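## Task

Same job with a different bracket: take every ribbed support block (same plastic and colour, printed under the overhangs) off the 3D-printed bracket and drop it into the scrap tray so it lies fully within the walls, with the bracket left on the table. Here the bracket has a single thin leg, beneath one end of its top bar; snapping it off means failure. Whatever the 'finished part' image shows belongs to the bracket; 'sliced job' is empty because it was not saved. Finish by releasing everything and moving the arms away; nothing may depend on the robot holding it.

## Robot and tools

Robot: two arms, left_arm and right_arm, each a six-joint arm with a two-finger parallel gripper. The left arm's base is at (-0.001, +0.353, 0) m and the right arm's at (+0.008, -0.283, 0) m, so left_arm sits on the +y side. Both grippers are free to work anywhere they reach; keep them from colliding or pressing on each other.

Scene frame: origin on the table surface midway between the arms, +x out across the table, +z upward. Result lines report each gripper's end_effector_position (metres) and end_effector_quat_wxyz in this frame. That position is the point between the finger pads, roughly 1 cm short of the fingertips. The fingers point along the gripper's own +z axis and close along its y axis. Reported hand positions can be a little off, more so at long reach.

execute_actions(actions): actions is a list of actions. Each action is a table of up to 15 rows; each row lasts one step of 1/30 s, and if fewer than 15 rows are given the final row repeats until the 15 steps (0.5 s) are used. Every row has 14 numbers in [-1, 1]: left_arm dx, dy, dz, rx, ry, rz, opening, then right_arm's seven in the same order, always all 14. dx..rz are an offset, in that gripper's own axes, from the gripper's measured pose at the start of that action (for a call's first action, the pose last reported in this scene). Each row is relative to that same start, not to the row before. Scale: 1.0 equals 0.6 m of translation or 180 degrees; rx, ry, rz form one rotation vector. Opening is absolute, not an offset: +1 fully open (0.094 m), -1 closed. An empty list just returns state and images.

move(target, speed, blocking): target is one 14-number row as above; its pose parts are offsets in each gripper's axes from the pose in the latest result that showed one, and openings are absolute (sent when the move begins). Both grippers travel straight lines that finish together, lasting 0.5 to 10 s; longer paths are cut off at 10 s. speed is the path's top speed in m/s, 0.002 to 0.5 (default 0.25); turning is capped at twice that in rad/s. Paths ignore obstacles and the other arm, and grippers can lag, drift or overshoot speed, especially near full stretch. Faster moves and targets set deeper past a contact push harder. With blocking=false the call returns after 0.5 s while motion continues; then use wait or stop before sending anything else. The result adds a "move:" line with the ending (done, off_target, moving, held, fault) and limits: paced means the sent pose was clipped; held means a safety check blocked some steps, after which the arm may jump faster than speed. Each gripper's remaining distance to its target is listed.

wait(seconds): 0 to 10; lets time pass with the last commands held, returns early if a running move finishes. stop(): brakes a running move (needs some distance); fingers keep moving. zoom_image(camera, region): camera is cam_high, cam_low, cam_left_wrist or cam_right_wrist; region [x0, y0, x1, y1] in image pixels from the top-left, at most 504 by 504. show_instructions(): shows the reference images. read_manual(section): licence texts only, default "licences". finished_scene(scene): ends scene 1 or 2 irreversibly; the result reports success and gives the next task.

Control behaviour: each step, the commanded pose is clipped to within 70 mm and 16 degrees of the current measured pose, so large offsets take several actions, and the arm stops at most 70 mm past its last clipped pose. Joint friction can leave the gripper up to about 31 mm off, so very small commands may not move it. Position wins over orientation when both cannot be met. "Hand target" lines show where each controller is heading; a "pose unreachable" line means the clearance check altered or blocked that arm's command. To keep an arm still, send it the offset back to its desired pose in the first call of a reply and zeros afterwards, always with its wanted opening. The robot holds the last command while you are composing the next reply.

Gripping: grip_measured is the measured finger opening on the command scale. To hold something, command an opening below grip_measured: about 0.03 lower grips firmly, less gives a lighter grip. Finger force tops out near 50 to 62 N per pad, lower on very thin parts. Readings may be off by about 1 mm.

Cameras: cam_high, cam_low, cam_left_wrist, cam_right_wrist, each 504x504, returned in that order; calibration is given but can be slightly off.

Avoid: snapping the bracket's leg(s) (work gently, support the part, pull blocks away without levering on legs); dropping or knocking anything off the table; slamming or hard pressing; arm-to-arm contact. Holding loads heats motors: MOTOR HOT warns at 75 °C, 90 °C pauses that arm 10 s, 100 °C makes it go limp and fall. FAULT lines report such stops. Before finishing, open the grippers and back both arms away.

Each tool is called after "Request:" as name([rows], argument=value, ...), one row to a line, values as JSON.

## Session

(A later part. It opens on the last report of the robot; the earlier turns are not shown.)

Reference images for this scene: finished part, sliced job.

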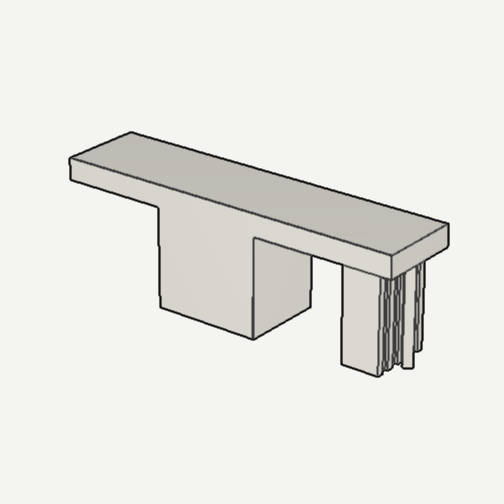

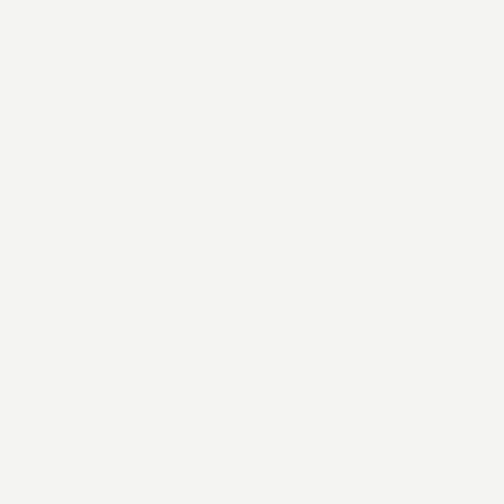

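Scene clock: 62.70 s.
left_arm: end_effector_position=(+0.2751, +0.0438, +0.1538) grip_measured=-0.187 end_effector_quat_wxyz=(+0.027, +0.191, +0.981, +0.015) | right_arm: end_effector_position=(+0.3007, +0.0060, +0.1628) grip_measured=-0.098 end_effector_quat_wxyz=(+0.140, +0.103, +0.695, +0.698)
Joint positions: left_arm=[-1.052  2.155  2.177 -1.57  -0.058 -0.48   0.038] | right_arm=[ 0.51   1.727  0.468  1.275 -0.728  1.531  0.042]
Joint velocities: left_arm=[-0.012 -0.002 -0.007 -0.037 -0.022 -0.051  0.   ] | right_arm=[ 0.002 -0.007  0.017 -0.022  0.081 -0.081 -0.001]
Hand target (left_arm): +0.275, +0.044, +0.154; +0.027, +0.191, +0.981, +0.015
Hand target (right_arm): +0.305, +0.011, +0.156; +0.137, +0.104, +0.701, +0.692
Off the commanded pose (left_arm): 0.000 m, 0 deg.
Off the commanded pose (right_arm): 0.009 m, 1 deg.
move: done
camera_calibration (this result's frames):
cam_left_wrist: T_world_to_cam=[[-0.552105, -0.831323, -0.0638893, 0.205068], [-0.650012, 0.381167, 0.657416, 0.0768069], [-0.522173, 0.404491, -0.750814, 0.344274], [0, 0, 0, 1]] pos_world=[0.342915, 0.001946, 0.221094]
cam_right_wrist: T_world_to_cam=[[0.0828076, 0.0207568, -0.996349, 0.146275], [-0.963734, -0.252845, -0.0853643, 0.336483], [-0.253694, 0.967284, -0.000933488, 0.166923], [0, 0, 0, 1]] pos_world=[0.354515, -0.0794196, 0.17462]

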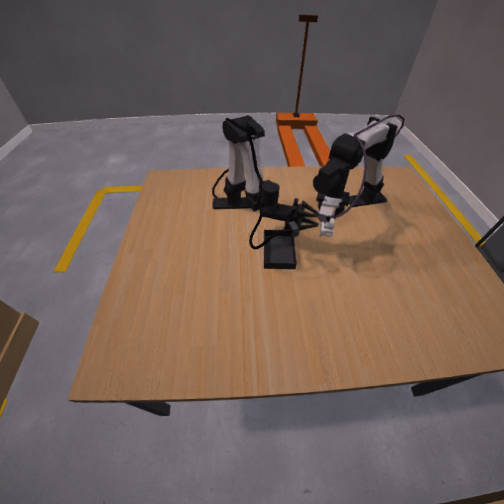

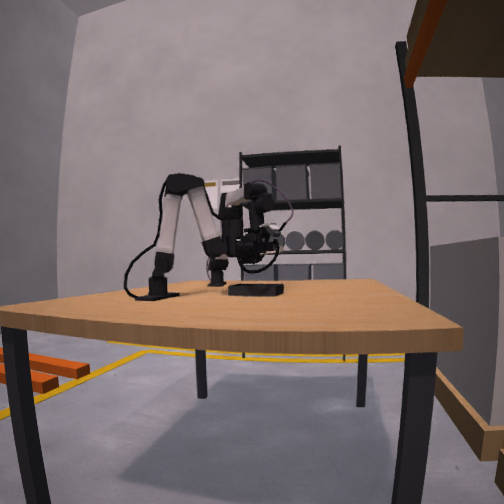

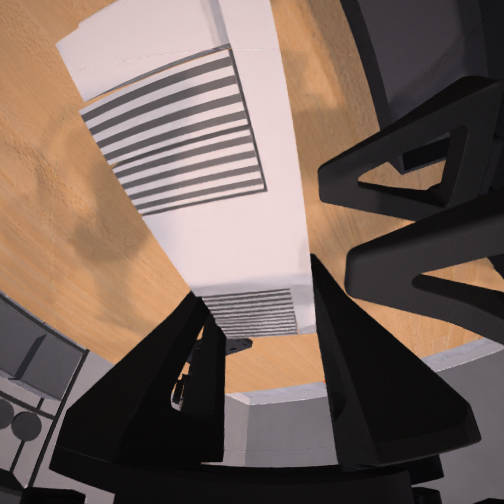

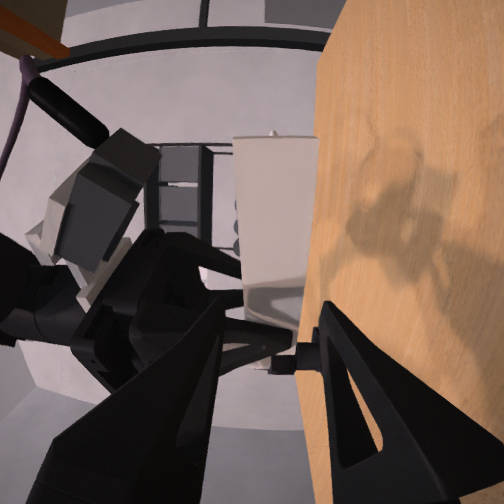

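Aligned; advance ~23 mm.

Request:
move(target=[0,0,0,0,0,0,-0.23,-0.003,-0.01,0.048,0,0,0,-0.15], speed=0.04)

Request:
move(target=[0,0,0,0,0,0,-0.23,0,0,0,0,0,0,-0.45])

Scene clock: 66.77 s.
left_arm: end_effector_position=(+0.2743, +0.0448, +0.1538) grip_measured=-0.187 end_effector_quat_wxyz=(+0.025, +0.192, +0.981, +0.017) | right_arm: end_effector_position=(+0.3110, +0.0252, +0.1571) grip_measured=-0.149 end_effector_quat_wxyz=(+0.142, +0.109, +0.696, +0.695)
Joint positions: left_arm=[-1.052  2.155  2.177 -1.575 -0.058 -0.48   0.038] | right_arm=[ 0.557  1.798  0.533  1.274 -0.668  1.53   0.04 ]
Joint velocities: left_arm=[ 0.007 -0.017 -0.032  0.066  0.022  0.007 -0.001] | right_arm=[ 0.002  0.002  0.007  0.051  0.081 -0.051  0.   ]
Hand target (left_arm): +0.275, +0.044, +0.154; +0.027, +0.191, +0.981, +0.015
Hand target (right_arm): +0.312, +0.032, +0.157; +0.140, +0.103, +0.695, +0.698
Off the commanded pose (left_arm): 0.001 m, 0 deg.
Off the commanded pose (right_arm): 0.007 m, 1 deg.
move: done
camera_calibration (this result's frames):
cam_left_wrist: T_world_to_cam=[[-0.552328, -0.83106, -0.0653629, 0.205705], [-0.647733, 0.378483, 0.661206, 0.0748042], [-0.524763, 0.40754, -0.747352, 0.343448], [0, 0, 0, 1]] pos_world=[0.342298, 0.00267228, 0.220661]
cam_right_wrist: T_world_to_cam=[[0.0771172, 0.0165505, -0.996885, 0.141303], [-0.96733, -0.240951, -0.0788312, 0.350541], [-0.241505, 0.970396, -0.0025717, 0.147375], [0, 0, 0, 1]] pos_world=[0.363784, -0.0608873, 0.168875]

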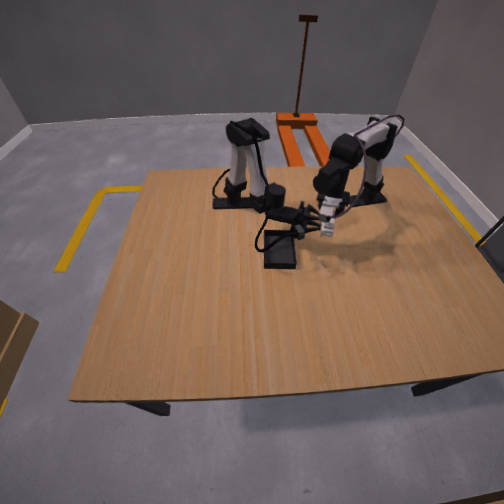

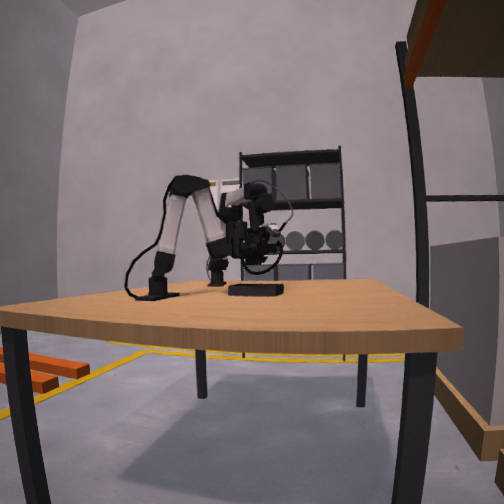

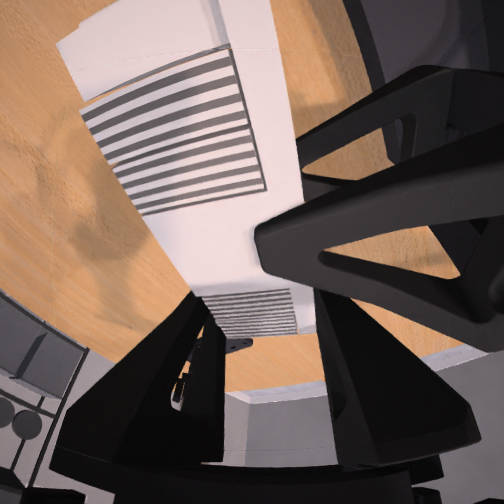

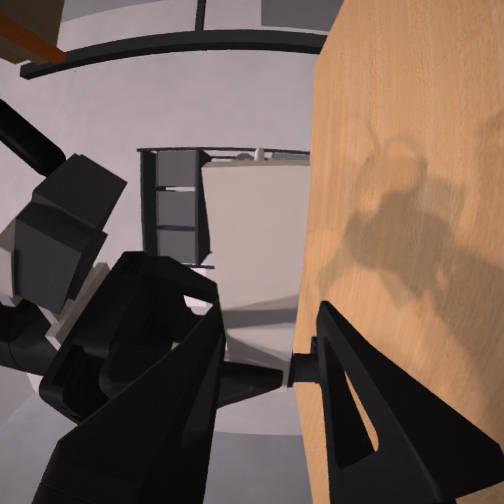

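Scene clock: 67.27 s.
left_arm: end_effector_position=(+0.2740, +0.0445, +0.1527) grip_measured=-0.187 end_effector_quat_wxyz=(+0.023, +0.192, +0.981, +0.017) | right_arm: end_effector_position=(+0.3109, +0.0252, +0.1609) grip_measured=-0.434 end_effector_quat_wxyz=(+0.147, +0.105, +0.692, +0.699)
Joint positions: left_arm=[-1.052  2.157  2.177 -1.576 -0.056 -0.48   0.038] | right_arm=[ 0.558  1.796  0.533  1.289 -0.667  1.529  0.027]
Joint velocities: left_arm=[-0.002  0.002 -0.007 -0.022  0.007 -0.007  0.002] | right_arm=[ 0.002 -0.002 -0.017 -0.007 -0.037  0.037 -0.   ]
Hand target (left_arm): +0.274, +0.045, +0.154; +0.025, +0.192, +0.981, +0.017
Hand target (right_arm): +0.311, +0.025, +0.157; +0.142, +0.109, +0.696, +0.695
Off the commanded pose (left_arm): 0.001 m, 0 deg.
Off the commanded pose (right_arm): 0.004 m, 1 deg.
move: done
camera_calibration (this result's frames):
cam_left_wrist: T_world_to_cam=[[-0.5526, -0.830985, -0.0640092, 0.205119], [-0.645253, 0.377949, 0.66393, 0.0743549], [-0.527523, 0.40819, -0.74505, 0.342975], [0, 0, 0, 1]] pos_world=[0.342254, 0.00234931, 0.219297]
cam_right_wrist: T_world_to_cam=[[0.0921238, 0.0249394, -0.995435, 0.139914], [-0.966113, -0.239836, -0.0954189, 0.353014], [-0.24112, 0.970493, 0.00199974, 0.146493], [0, 0, 0, 1]] pos_world=[0.363484, -0.0609943, 0.172666]

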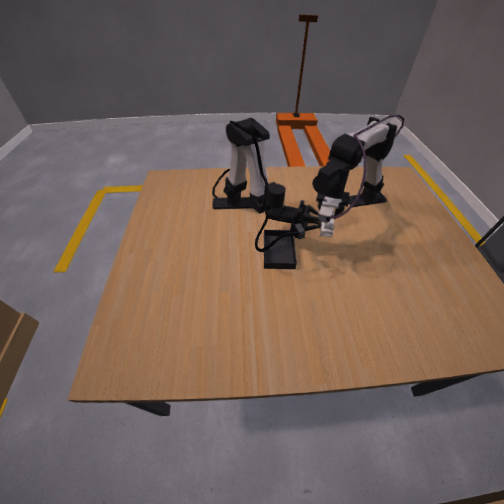

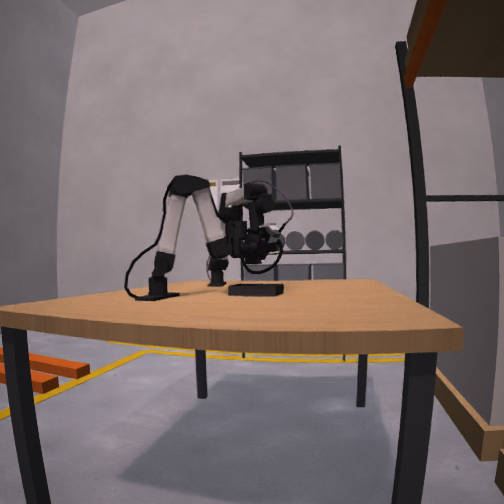

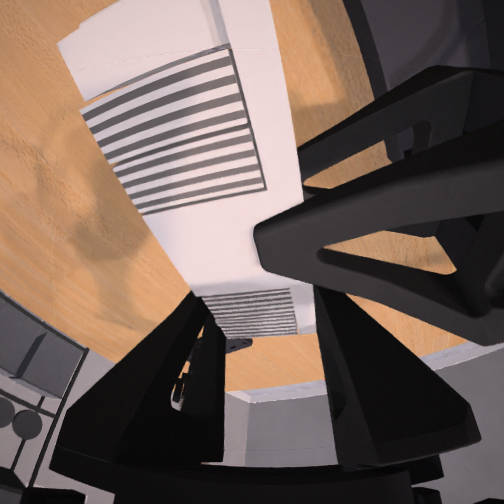

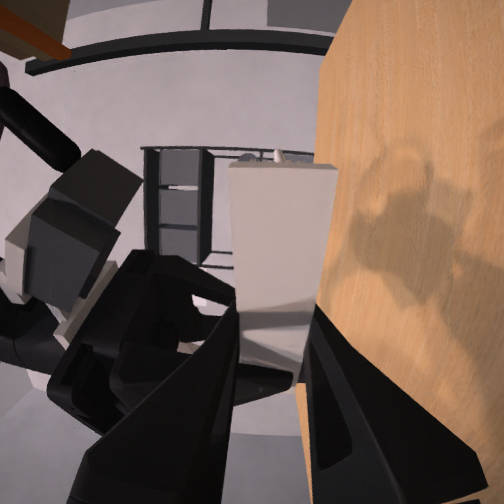

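Request:
move(target=[0,0,0,0,0,0,-0.1,0,0,0,0,0,0,-0.5])

Request:
move(target=[0.05,0.01,-0.06,0,0,0,-0.1,0,0,0,0,0,0,-0.5], speed=0.08)

Request:
move(target=[0,0.2,-0.02,0,0,0,0,0,0,-0.08,0,0,0,-0.5], speed=0.2)

Scene clock: 72.03 s.
left_arm: end_effector_position=(+0.2740, +0.0445, +0.1527) grip_measured=-0.102 end_effector_quat_wxyz=(+0.023, +0.192, +0.981, +0.017) | right_arm: end_effector_position=(+0.3109, +0.0252, +0.1607) grip_measured=-0.442 end_effector_quat_wxyz=(+0.147, +0.105, +0.692, +0.699)
Joint positions: left_arm=[-1.052  2.157  2.177 -1.576 -0.056 -0.48   0.042] | right_arm=[ 0.558  1.796  0.533  1.288 -0.667  1.529  0.026]
Joint velocities: left_arm=[-0.012 -0.002 -0.007 -0.022 -0.037 -0.081  0.   ] | right_arm=[ 0.002  0.002 -0.017 -0.066  0.037 -0.037 -0.001]
Hand target (left_arm): +0.274, +0.045, +0.153; +0.023, +0.192, +0.981, +0.017
Hand target (right_arm): +0.311, +0.025, +0.161; +0.147, +0.105, +0.692, +0.699
Off the commanded pose (left_arm): 0.000 m, 0 deg.
Off the commanded pose (right_arm): 0.000 m, 0 deg.
move: done
camera_calibration (this result's frames):
cam_left_wrist: T_world_to_cam=[[-0.5526, -0.830985, -0.0640092, 0.205119], [-0.645253, 0.377949, 0.66393, 0.0743549], [-0.527523, 0.40819, -0.74505, 0.342975], [0, 0, 0, 1]] pos_world=[0.342254, 0.00234931, 0.219297]
cam_right_wrist: T_world_to_cam=[[0.0914747, 0.0245452, -0.995505, 0.139978], [-0.966175, -0.239873, -0.0946939, 0.352906], [-0.241119, 0.970494, 0.00177263, 0.146528], [0, 0, 0, 1]] pos_world=[0.363496, -0.0609876, 0.172507]

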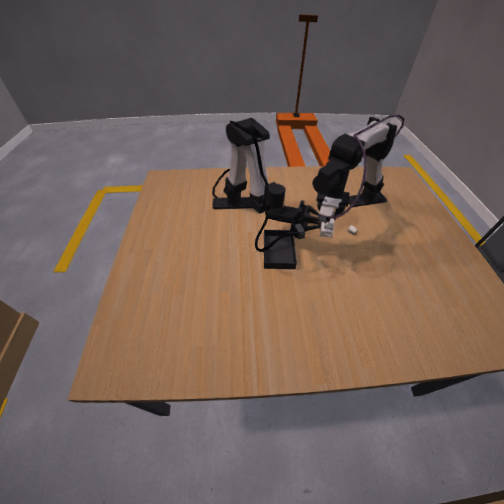

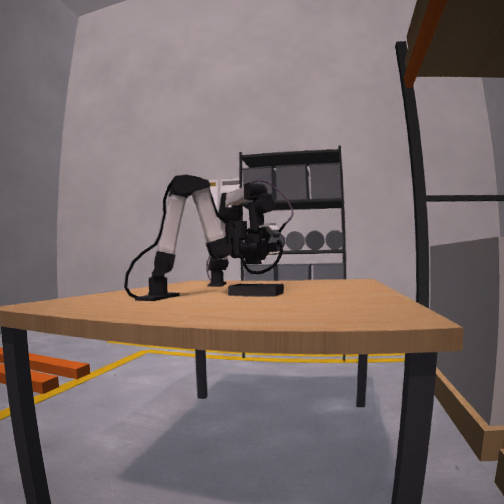

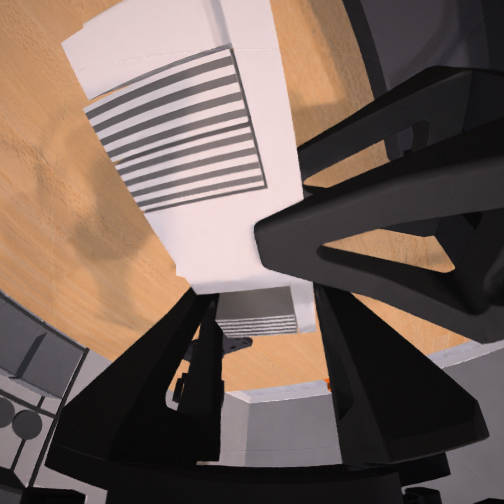

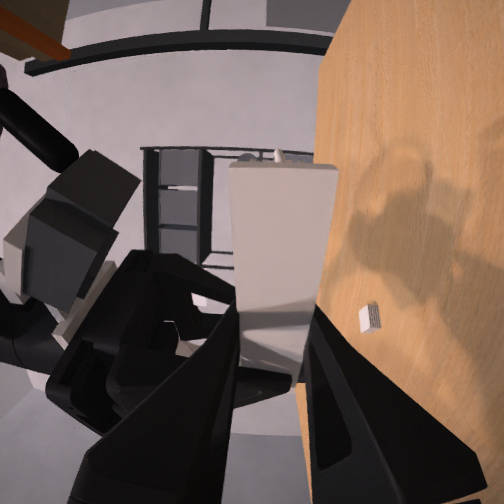

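Scene clock: 72.97 s.
left_arm: end_effector_position=(+0.2508, +0.0580, +0.1857) grip_measured=-0.101 end_effector_quat_wxyz=(+0.045, +0.192, +0.980, -0.002) | right_arm: end_effector_position=(+0.3109, +0.0252, +0.1607) grip_measured=-0.442 end_effector_quat_wxyz=(+0.147, +0.105, +0.692, +0.699)
Joint positions: left_arm=[-1.075  2.003  2.075 -1.572 -0.055 -0.5    0.042] | right_arm=[ 0.558  1.796  0.533  1.288 -0.667  1.529  0.026]
Joint velocities: left_arm=[ 0.002  0.007 -0.027  0.081  0.037  0.007  0.   ] | right_arm=[ 0.007 -0.002 -0.002  0.022  0.066 -0.022 -0.   ]
Hand target (left_arm): +0.246, +0.060, +0.187; +0.044, +0.192, +0.980, +0.001
Hand target (right_arm): +0.311, +0.025, +0.161; +0.147, +0.105, +0.692, +0.699
Off the commanded pose (left_arm): 0.005 m, 3 deg.
Off the commanded pose (right_arm): 0.000 m, 0 deg.
joint sent to its limit (left arm) — the command would take joint 4 (wrist pitch) past its lower limit, so that joint was sent only as far as its limit.
move: off_target (left_arm)
camera_calibration (this result's frames):
cam_left_wrist: T_world_to_cam=[[-0.55328, -0.831745, -0.045632, 0.20242], [-0.666689, 0.409311, 0.622889, 0.0435676], [-0.499406, 0.375054, -0.780979, 0.351439], [0, 0, 0, 1]] pos_world=[0.316552, 0.0187204, 0.256566]
cam_right_wrist: T_world_to_cam=[[0.0914747, 0.0245452, -0.995505, 0.139978], [-0.966175, -0.239873, -0.0946939, 0.352906], [-0.241119, 0.970494, 0.00177263, 0.146528], [0, 0, 0, 1]] pos_world=[0.363496, -0.0609876, 0.172507]

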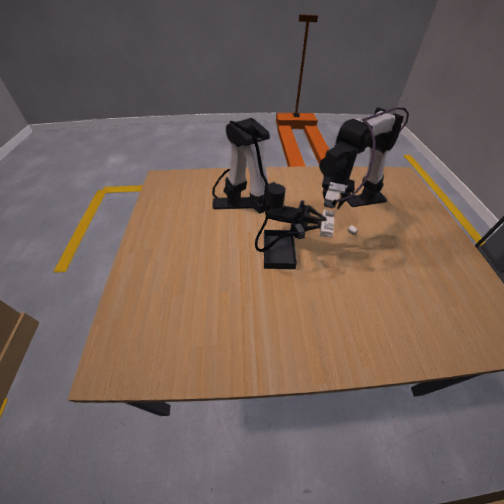

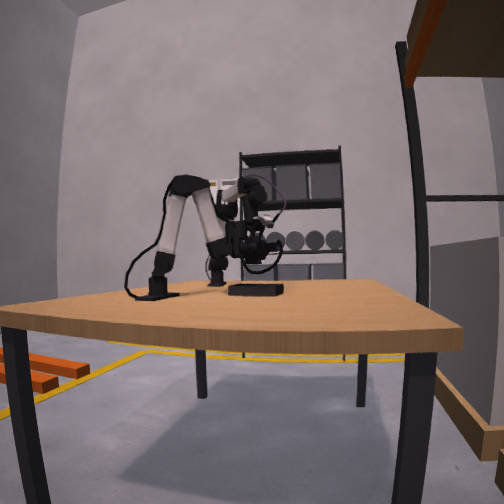

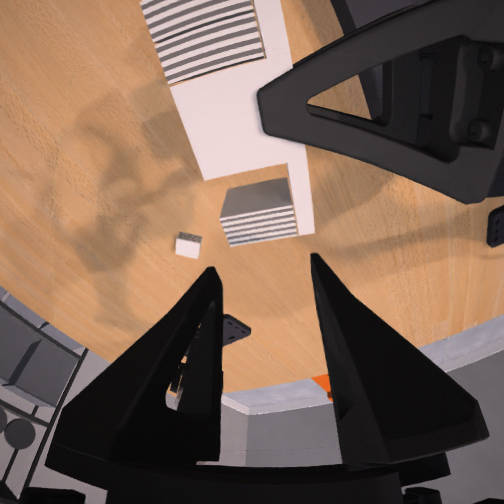

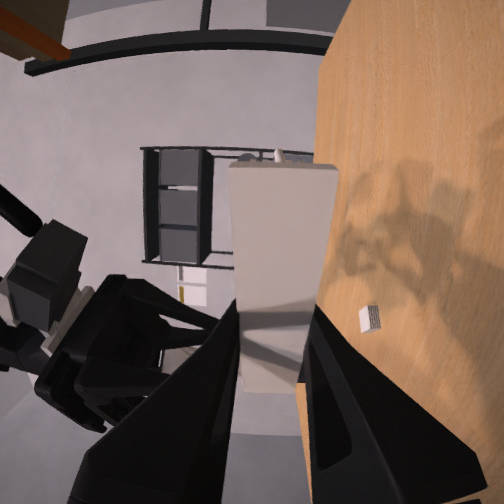

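Scene clock: 74.17 s.
left_arm: end_effector_position=(+0.2962, +0.1713, +0.1968) grip_measured=-0.002 end_effector_quat_wxyz=(+0.039, +0.188, +0.981, +0.004) | right_arm: end_effector_position=(+0.2989, -0.0152, +0.1550) grip_measured=-0.442 end_effector_quat_wxyz=(+0.141, +0.110, +0.697, +0.694)
Joint positions: left_arm=[-0.753  1.841  1.9   -1.56  -0.036 -0.189  0.047] | right_arm=[ 0.446  1.717  0.412  1.309 -0.779  1.529  0.026]
Joint velocities: left_arm=[-0.027  0.002 -0.012 -0.095  0.007  0.037  0.001] | right_arm=[-0.007  0.007 -0.017 -0.022 -0.007 -0.037 -0.002]
Hand target (left_arm): +0.294, +0.170, +0.199; +0.044, +0.192, +0.980, -0.005
Hand target (right_arm): +0.294, -0.020, +0.160; +0.147, +0.104, +0.692, +0.699
Off the commanded pose (left_arm): 0.003 m, 1 deg.
Off the commanded pose (right_arm): 0.008 m, 1 deg.
move: done
camera_calibration (this result's frames):
cam_left_wrist: T_world_to_cam=[[-0.545359, -0.83663, -0.0513106, 0.321911], [-0.664466, 0.394196, 0.634897, 0.0201213], [-0.510948, 0.380341, -0.770891, 0.340825], [0, 0, 0, 1]] pos_world=[0.363071, 0.131759, 0.266481]
cam_right_wrist: T_world_to_cam=[[0.0741601, 0.0134811, -0.997155, 0.141654], [-0.96756, -0.241182, -0.0752197, 0.328455], [-0.24151, 0.970386, -0.00484234, 0.183952], [0, 0, 0, 1]] pos_world=[0.351721, -0.101197, 0.166848]

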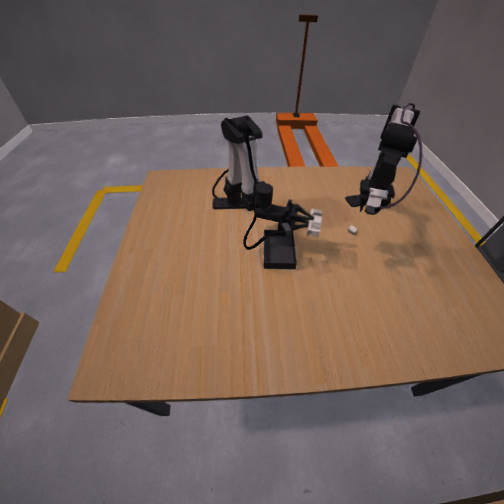

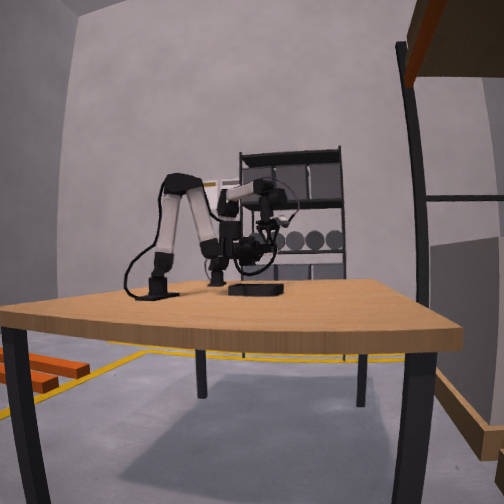

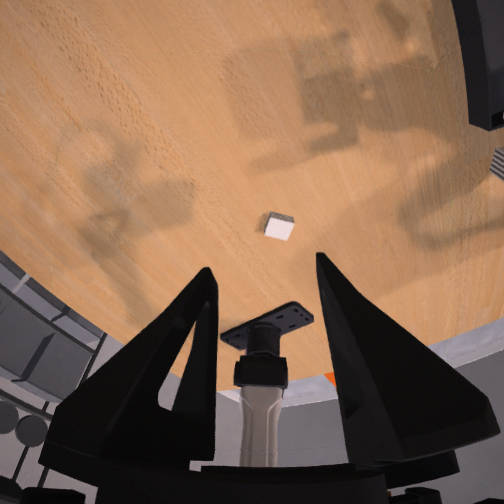

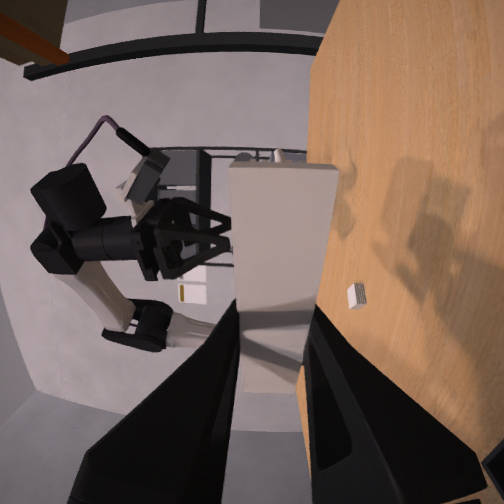

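Request:
move(target=[0.18,0,0.233,0,0.025,0.16,0.2,0.17,0.4,-0.16,0,0,0,-0.5], speed=0.2)

Scene clock: 92.60 s.
left_arm: end_effector_position=(+0.2079, +0.2099, +0.0475) grip_measured=+0.198 end_effector_quat_wxyz=(-0.012, +0.420, +0.907, +0.020) | right_arm: end_effector_position=(+0.1712, -0.0644, +0.3831) grip_measured=-0.442 end_effector_quat_wxyz=(+0.129, +0.123, +0.703, +0.688)
Joint positions: left_arm=[-0.811  1.583  1.002 -1.021 -0.035  0.24   0.056] | right_arm=[ 0.525  0.688  0.886 -0.223 -0.699  1.542  0.026]
Joint velocities: left_arm=[ 0.007 -0.012  0.012  0.051  0.007 -0.007 -0.   ] | right_arm=[-0.012  0.002  0.007  0.022  0.007 -0.037 -0.001]
Hand target (left_arm): +0.208, +0.209, +0.049; -0.002, +0.425, +0.905, +0.021
Hand target (right_arm): +0.165, -0.066, +0.395; +0.141, +0.110, +0.697, +0.694
Off the commanded pose (left_arm): 0.002 m, 1 deg.
Off the commanded pose (right_arm): 0.014 m, 2 deg.
move: off_target (right_arm)
camera_calibration (this result's frames):
cam_left_wrist: T_world_to_cam=[[-0.876669, -0.479952, -0.0331352, 0.291503], [-0.355198, 0.599267, 0.717436, -0.0703016], [-0.324477, 0.640723, -0.695836, 0.0688876], [0, 0, 0, 1]] pos_world=[0.252933, 0.137899, 0.10803]
cam_right_wrist: T_world_to_cam=[[0.036319, 0.00415568, -0.999332, 0.385953], [-0.970067, -0.240114, -0.0362539, 0.195776], [-0.240104, 0.970736, -0.00468941, 0.201686], [0, 0, 0, 1]] pos_world=[0.224324, -0.150379, 0.393738]

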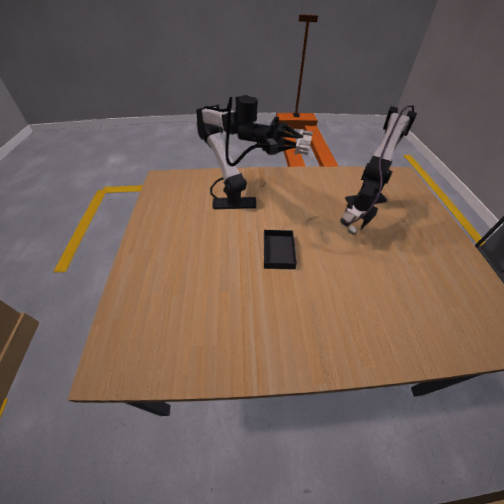

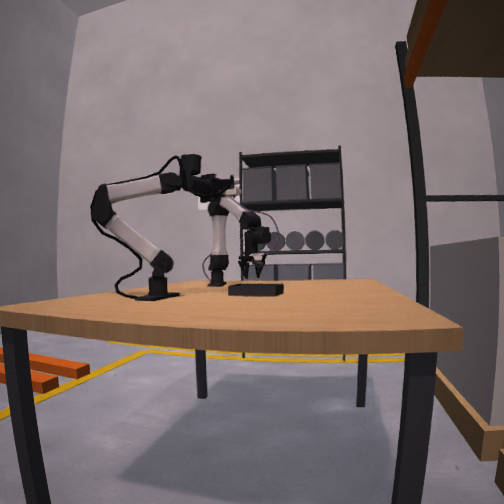

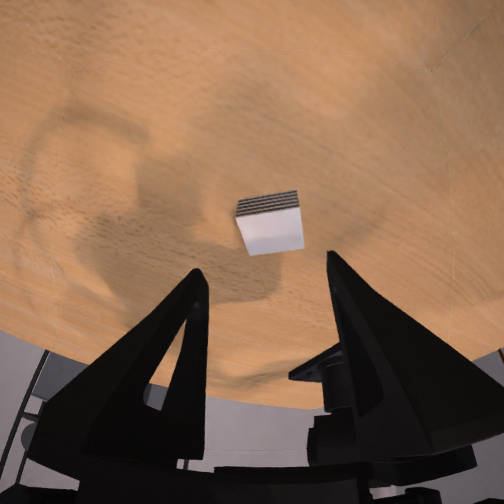

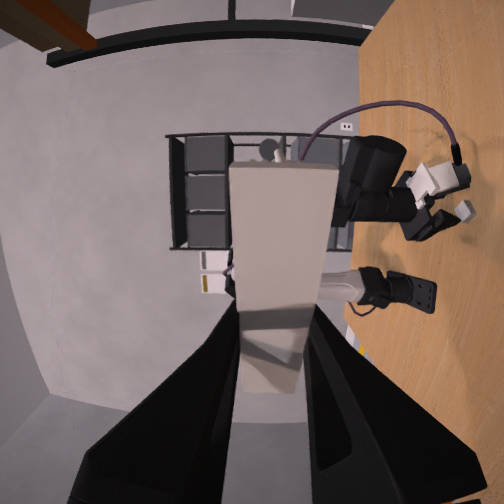

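Request:
move(target=[0,-0.003,0.072,0,0,0,0.2,0,0,0,0,0,0,-0.5], speed=0.06)

Request:
move(target=[0,0,0,0,0,0,-0.4,0,0,0,0,0,0,-0.5])

Scene clock: 97.40 s.
left_arm: end_effector_position=(+0.2089, +0.2092, +0.0100) grip_measured=+0.198 end_effector_quat_wxyz=(-0.006, +0.420, +0.907, +0.019) | right_arm: end_effector_position=(+0.1713, -0.0644, +0.3828) grip_measured=-0.442 end_effector_quat_wxyz=(+0.129, +0.123, +0.703, +0.688)
Joint positions: left_arm=[-0.811  1.64   0.899 -0.849 -0.035  0.241  0.056] | right_arm=[ 0.525  0.688  0.886 -0.224 -0.698  1.542  0.026]
Joint velocities: left_arm=[-0.007  0.002 -0.002  0.022  0.007  0.051 -0.001] | right_arm=[ 0.002 -0.017 -0.012 -0.051  0.095 -0.022  0.   ]
Hand target (left_arm): +0.207, +0.211, +0.005; -0.011, +0.420, +0.907, +0.020
Hand target (right_arm): +0.171, -0.064, +0.383; +0.129, +0.123, +0.703, +0.688
Off the commanded pose (left_arm): 0.006 m, 1 deg.
Off the commanded pose (right_arm): 0.000 m, 0 deg.
move: done
camera_calibration (this result's frames):
cam_left_wrist: T_world_to_cam=[[-0.876522, -0.479856, -0.0380343, 0.290779], [-0.361577, 0.604188, 0.710084, -0.0422292], [-0.317758, 0.636157, -0.703089, 0.0431764], [0, 0, 0, 1]] pos_world=[0.253325, 0.137579, 0.0714027]
cam_right_wrist: T_world_to_cam=[[0.0353594, 0.0032295, -0.999369, 0.385753], [-0.970283, -0.239414, -0.035104, 0.195507], [-0.239376, 0.970912, -0.00533199, 0.201893], [0, 0, 0, 1]] pos_world=[0.224385, -0.150459, 0.393449]

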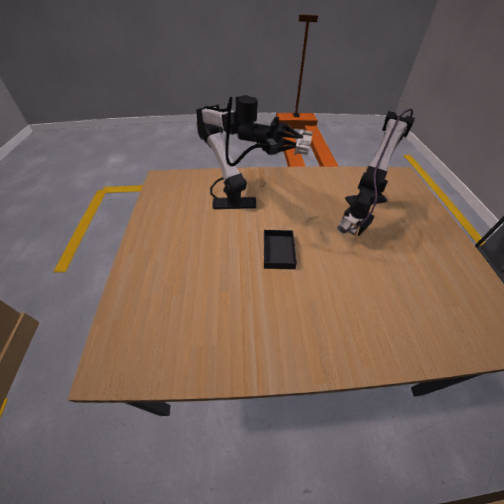

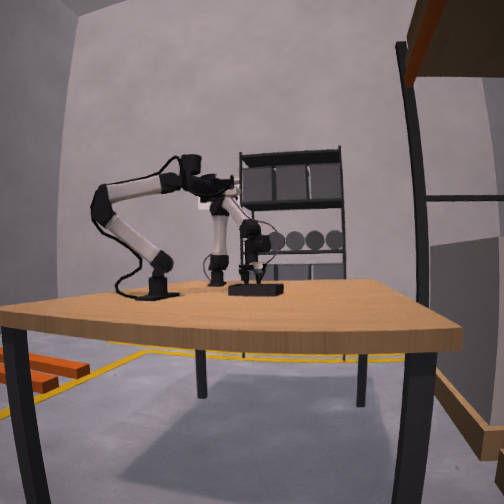

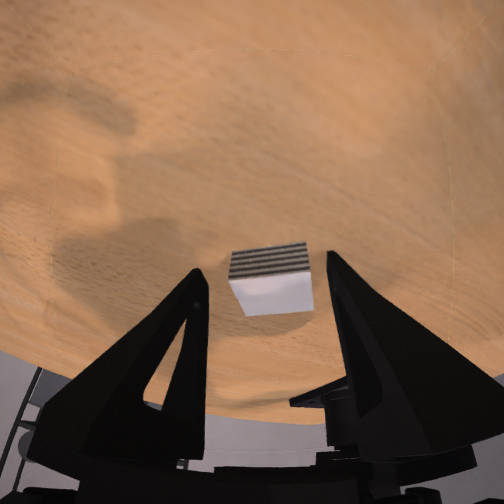

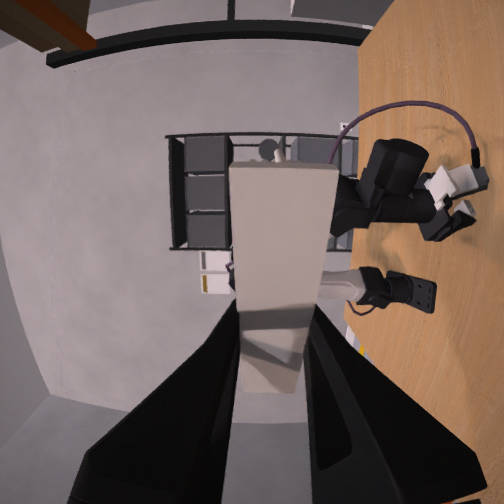

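Scene clock: 97.90 s.
left_arm: end_effector_position=(+0.2089, +0.2092, +0.0100) grip_measured=-0.357 end_effector_quat_wxyz=(-0.006, +0.420, +0.907, +0.019) | right_arm: end_effector_position=(+0.1713, -0.0644, +0.3828) grip_measured=-0.442 end_effector_quat_wxyz=(+0.129, +0.123, +0.703, +0.688)
Joint positions: left_arm=[-0.811  1.64   0.899 -0.849 -0.035  0.241  0.03 ] | right_arm=[ 0.525  0.688  0.886 -0.224 -0.698  1.542  0.026]
Joint velocities: left_arm=[-0.012 -0.012  0.017  0.066  0.007 -0.007 -0.001] | right_arm=[-0.002  0.002  0.007  0.022 -0.037  0.022 -0.001]
Hand target (left_arm): +0.209, +0.209, +0.010; -0.006, +0.420, +0.907, +0.019
Hand target (right_arm): +0.171, -0.064, +0.383; +0.129, +0.123, +0.703, +0.688
Off the commanded pose (left_arm): 0.000 m, 0 deg.
Off the commanded pose (right_arm): 0.000 m, 0 deg.
move: done
camera_calibration (this result's frames):
cam_left_wrist: T_world_to_cam=[[-0.876522, -0.479856, -0.0380343, 0.290779], [-0.361577, 0.604188, 0.710084, -0.0422292], [-0.317758, 0.636157, -0.703089, 0.0431764], [0, 0, 0, 1]] pos_world=[0.253325, 0.137579, 0.0714027]
cam_right_wrist: T_world_to_cam=[[0.0353594, 0.0032295, -0.999369, 0.385753], [-0.970283, -0.239414, -0.035104, 0.195507], [-0.239376, 0.970912, -0.00533199, 0.201893], [0, 0, 0, 1]] pos_world=[0.224385, -0.150459, 0.393449]

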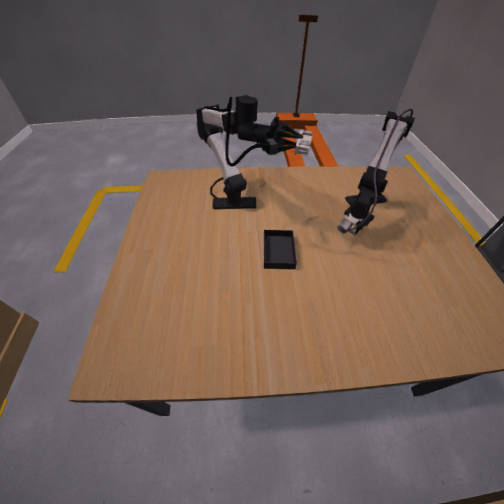

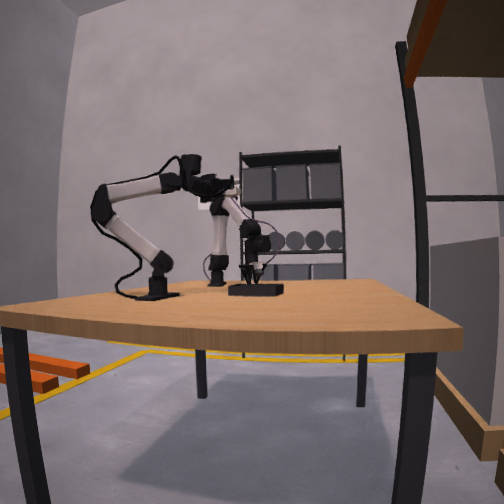

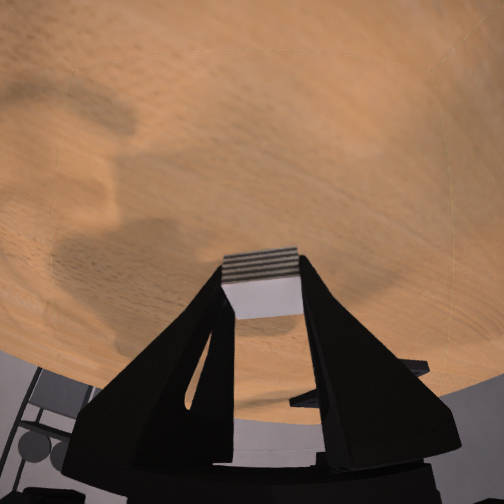

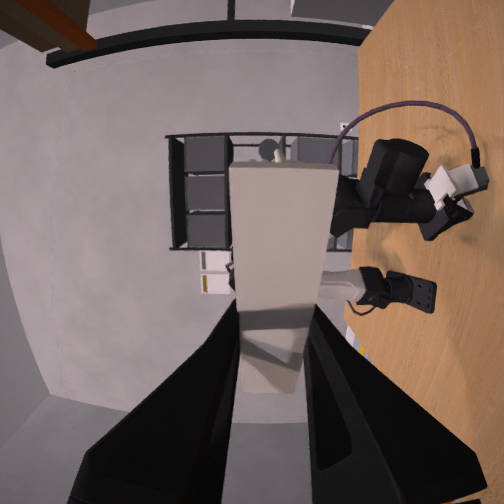

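Request:
move(target=[-0.555,-0.162,-0.155,0,-0.22,0,-0.4,0,0,-0.1,0,0,0,-0.5], speed=0.25)

Scene clock: 103.30 s.
left_arm: end_effector_position=(+0.3482, -0.1038, +0.0849) grip_measured=-0.357 end_effector_quat_wxyz=(+0.291, +0.409, +0.857, -0.117) | right_arm: end_effector_position=(+0.1589, -0.1209, +0.3768) grip_measured=-0.442 end_effector_quat_wxyz=(+0.115, +0.138, +0.705, +0.686)
Joint positions: left_arm=[-1.124  2.224  1.822 -0.533 -0.066 -0.026  0.03 ] | right_arm=[ 0.032  0.588  0.886 -0.388 -1.189  1.515  0.026]
Joint velocities: left_arm=[-0.002  0.012  0.022 -0.007 -0.022 -0.037  0.   ] | right_arm=[-0.012  0.002  0.022  0.007 -0.051 -0.022 -0.   ]
Hand target (left_arm): +0.352, -0.109, +0.090; +0.303, +0.404, +0.855, -0.118
Hand target (right_arm): +0.151, -0.122, +0.384; +0.130, +0.123, +0.704, +0.687
Off the commanded pose (left_arm): 0.010 m, 2 deg.
Off the commanded pose (right_arm): 0.011 m, 2 deg.
move: off_target (right_arm)
camera_calibration (this result's frames):
cam_left_wrist: T_world_to_cam=[[-0.847051, -0.504165, -0.168292, 0.263825], [-0.526252, 0.839952, 0.132435, 0.274895], [0.0745881, 0.200744, -0.9768, 0.180674], [0, 0, 0, 1]] pos_world=[0.354661, -0.134156, 0.184476]
cam_right_wrist: T_world_to_cam=[[-0.0059539, 0.00440373, -0.999973, 0.387366], [-0.971413, -0.237349, 0.0047386, 0.155142], [-0.237322, 0.971414, 0.00569099, 0.249267], [0, 0, 0, 1]] pos_world=[0.21217, -0.207024, 0.385202]

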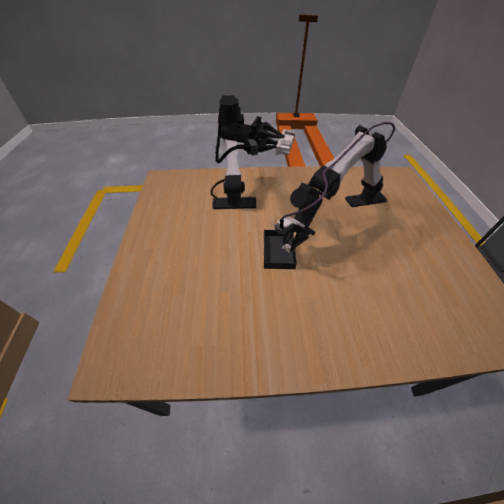

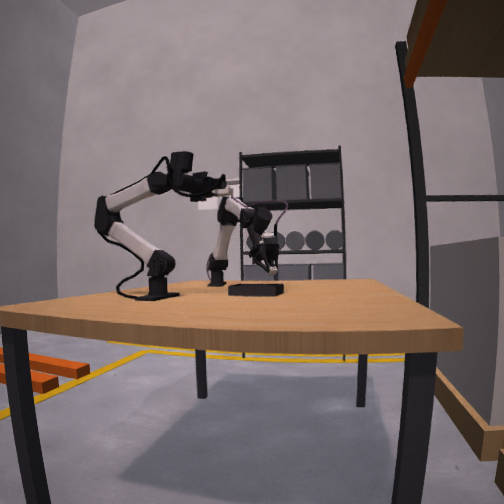

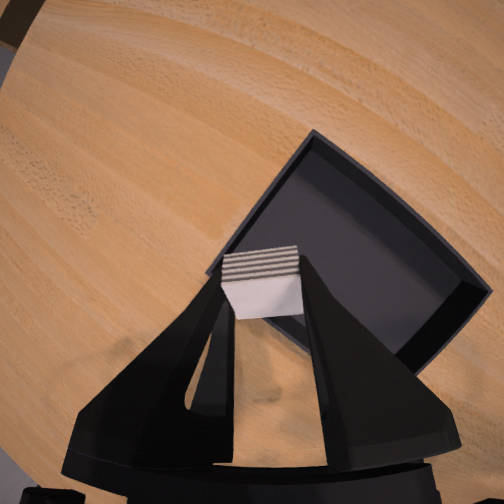

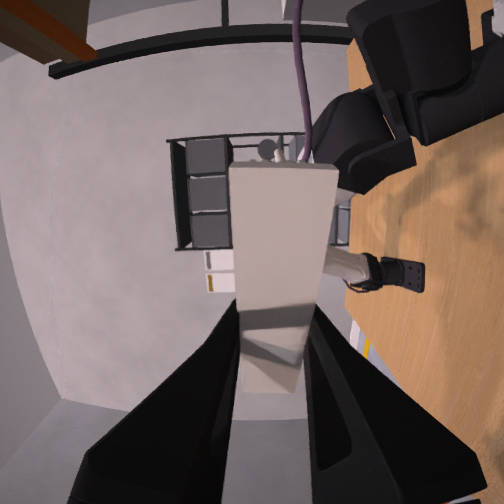

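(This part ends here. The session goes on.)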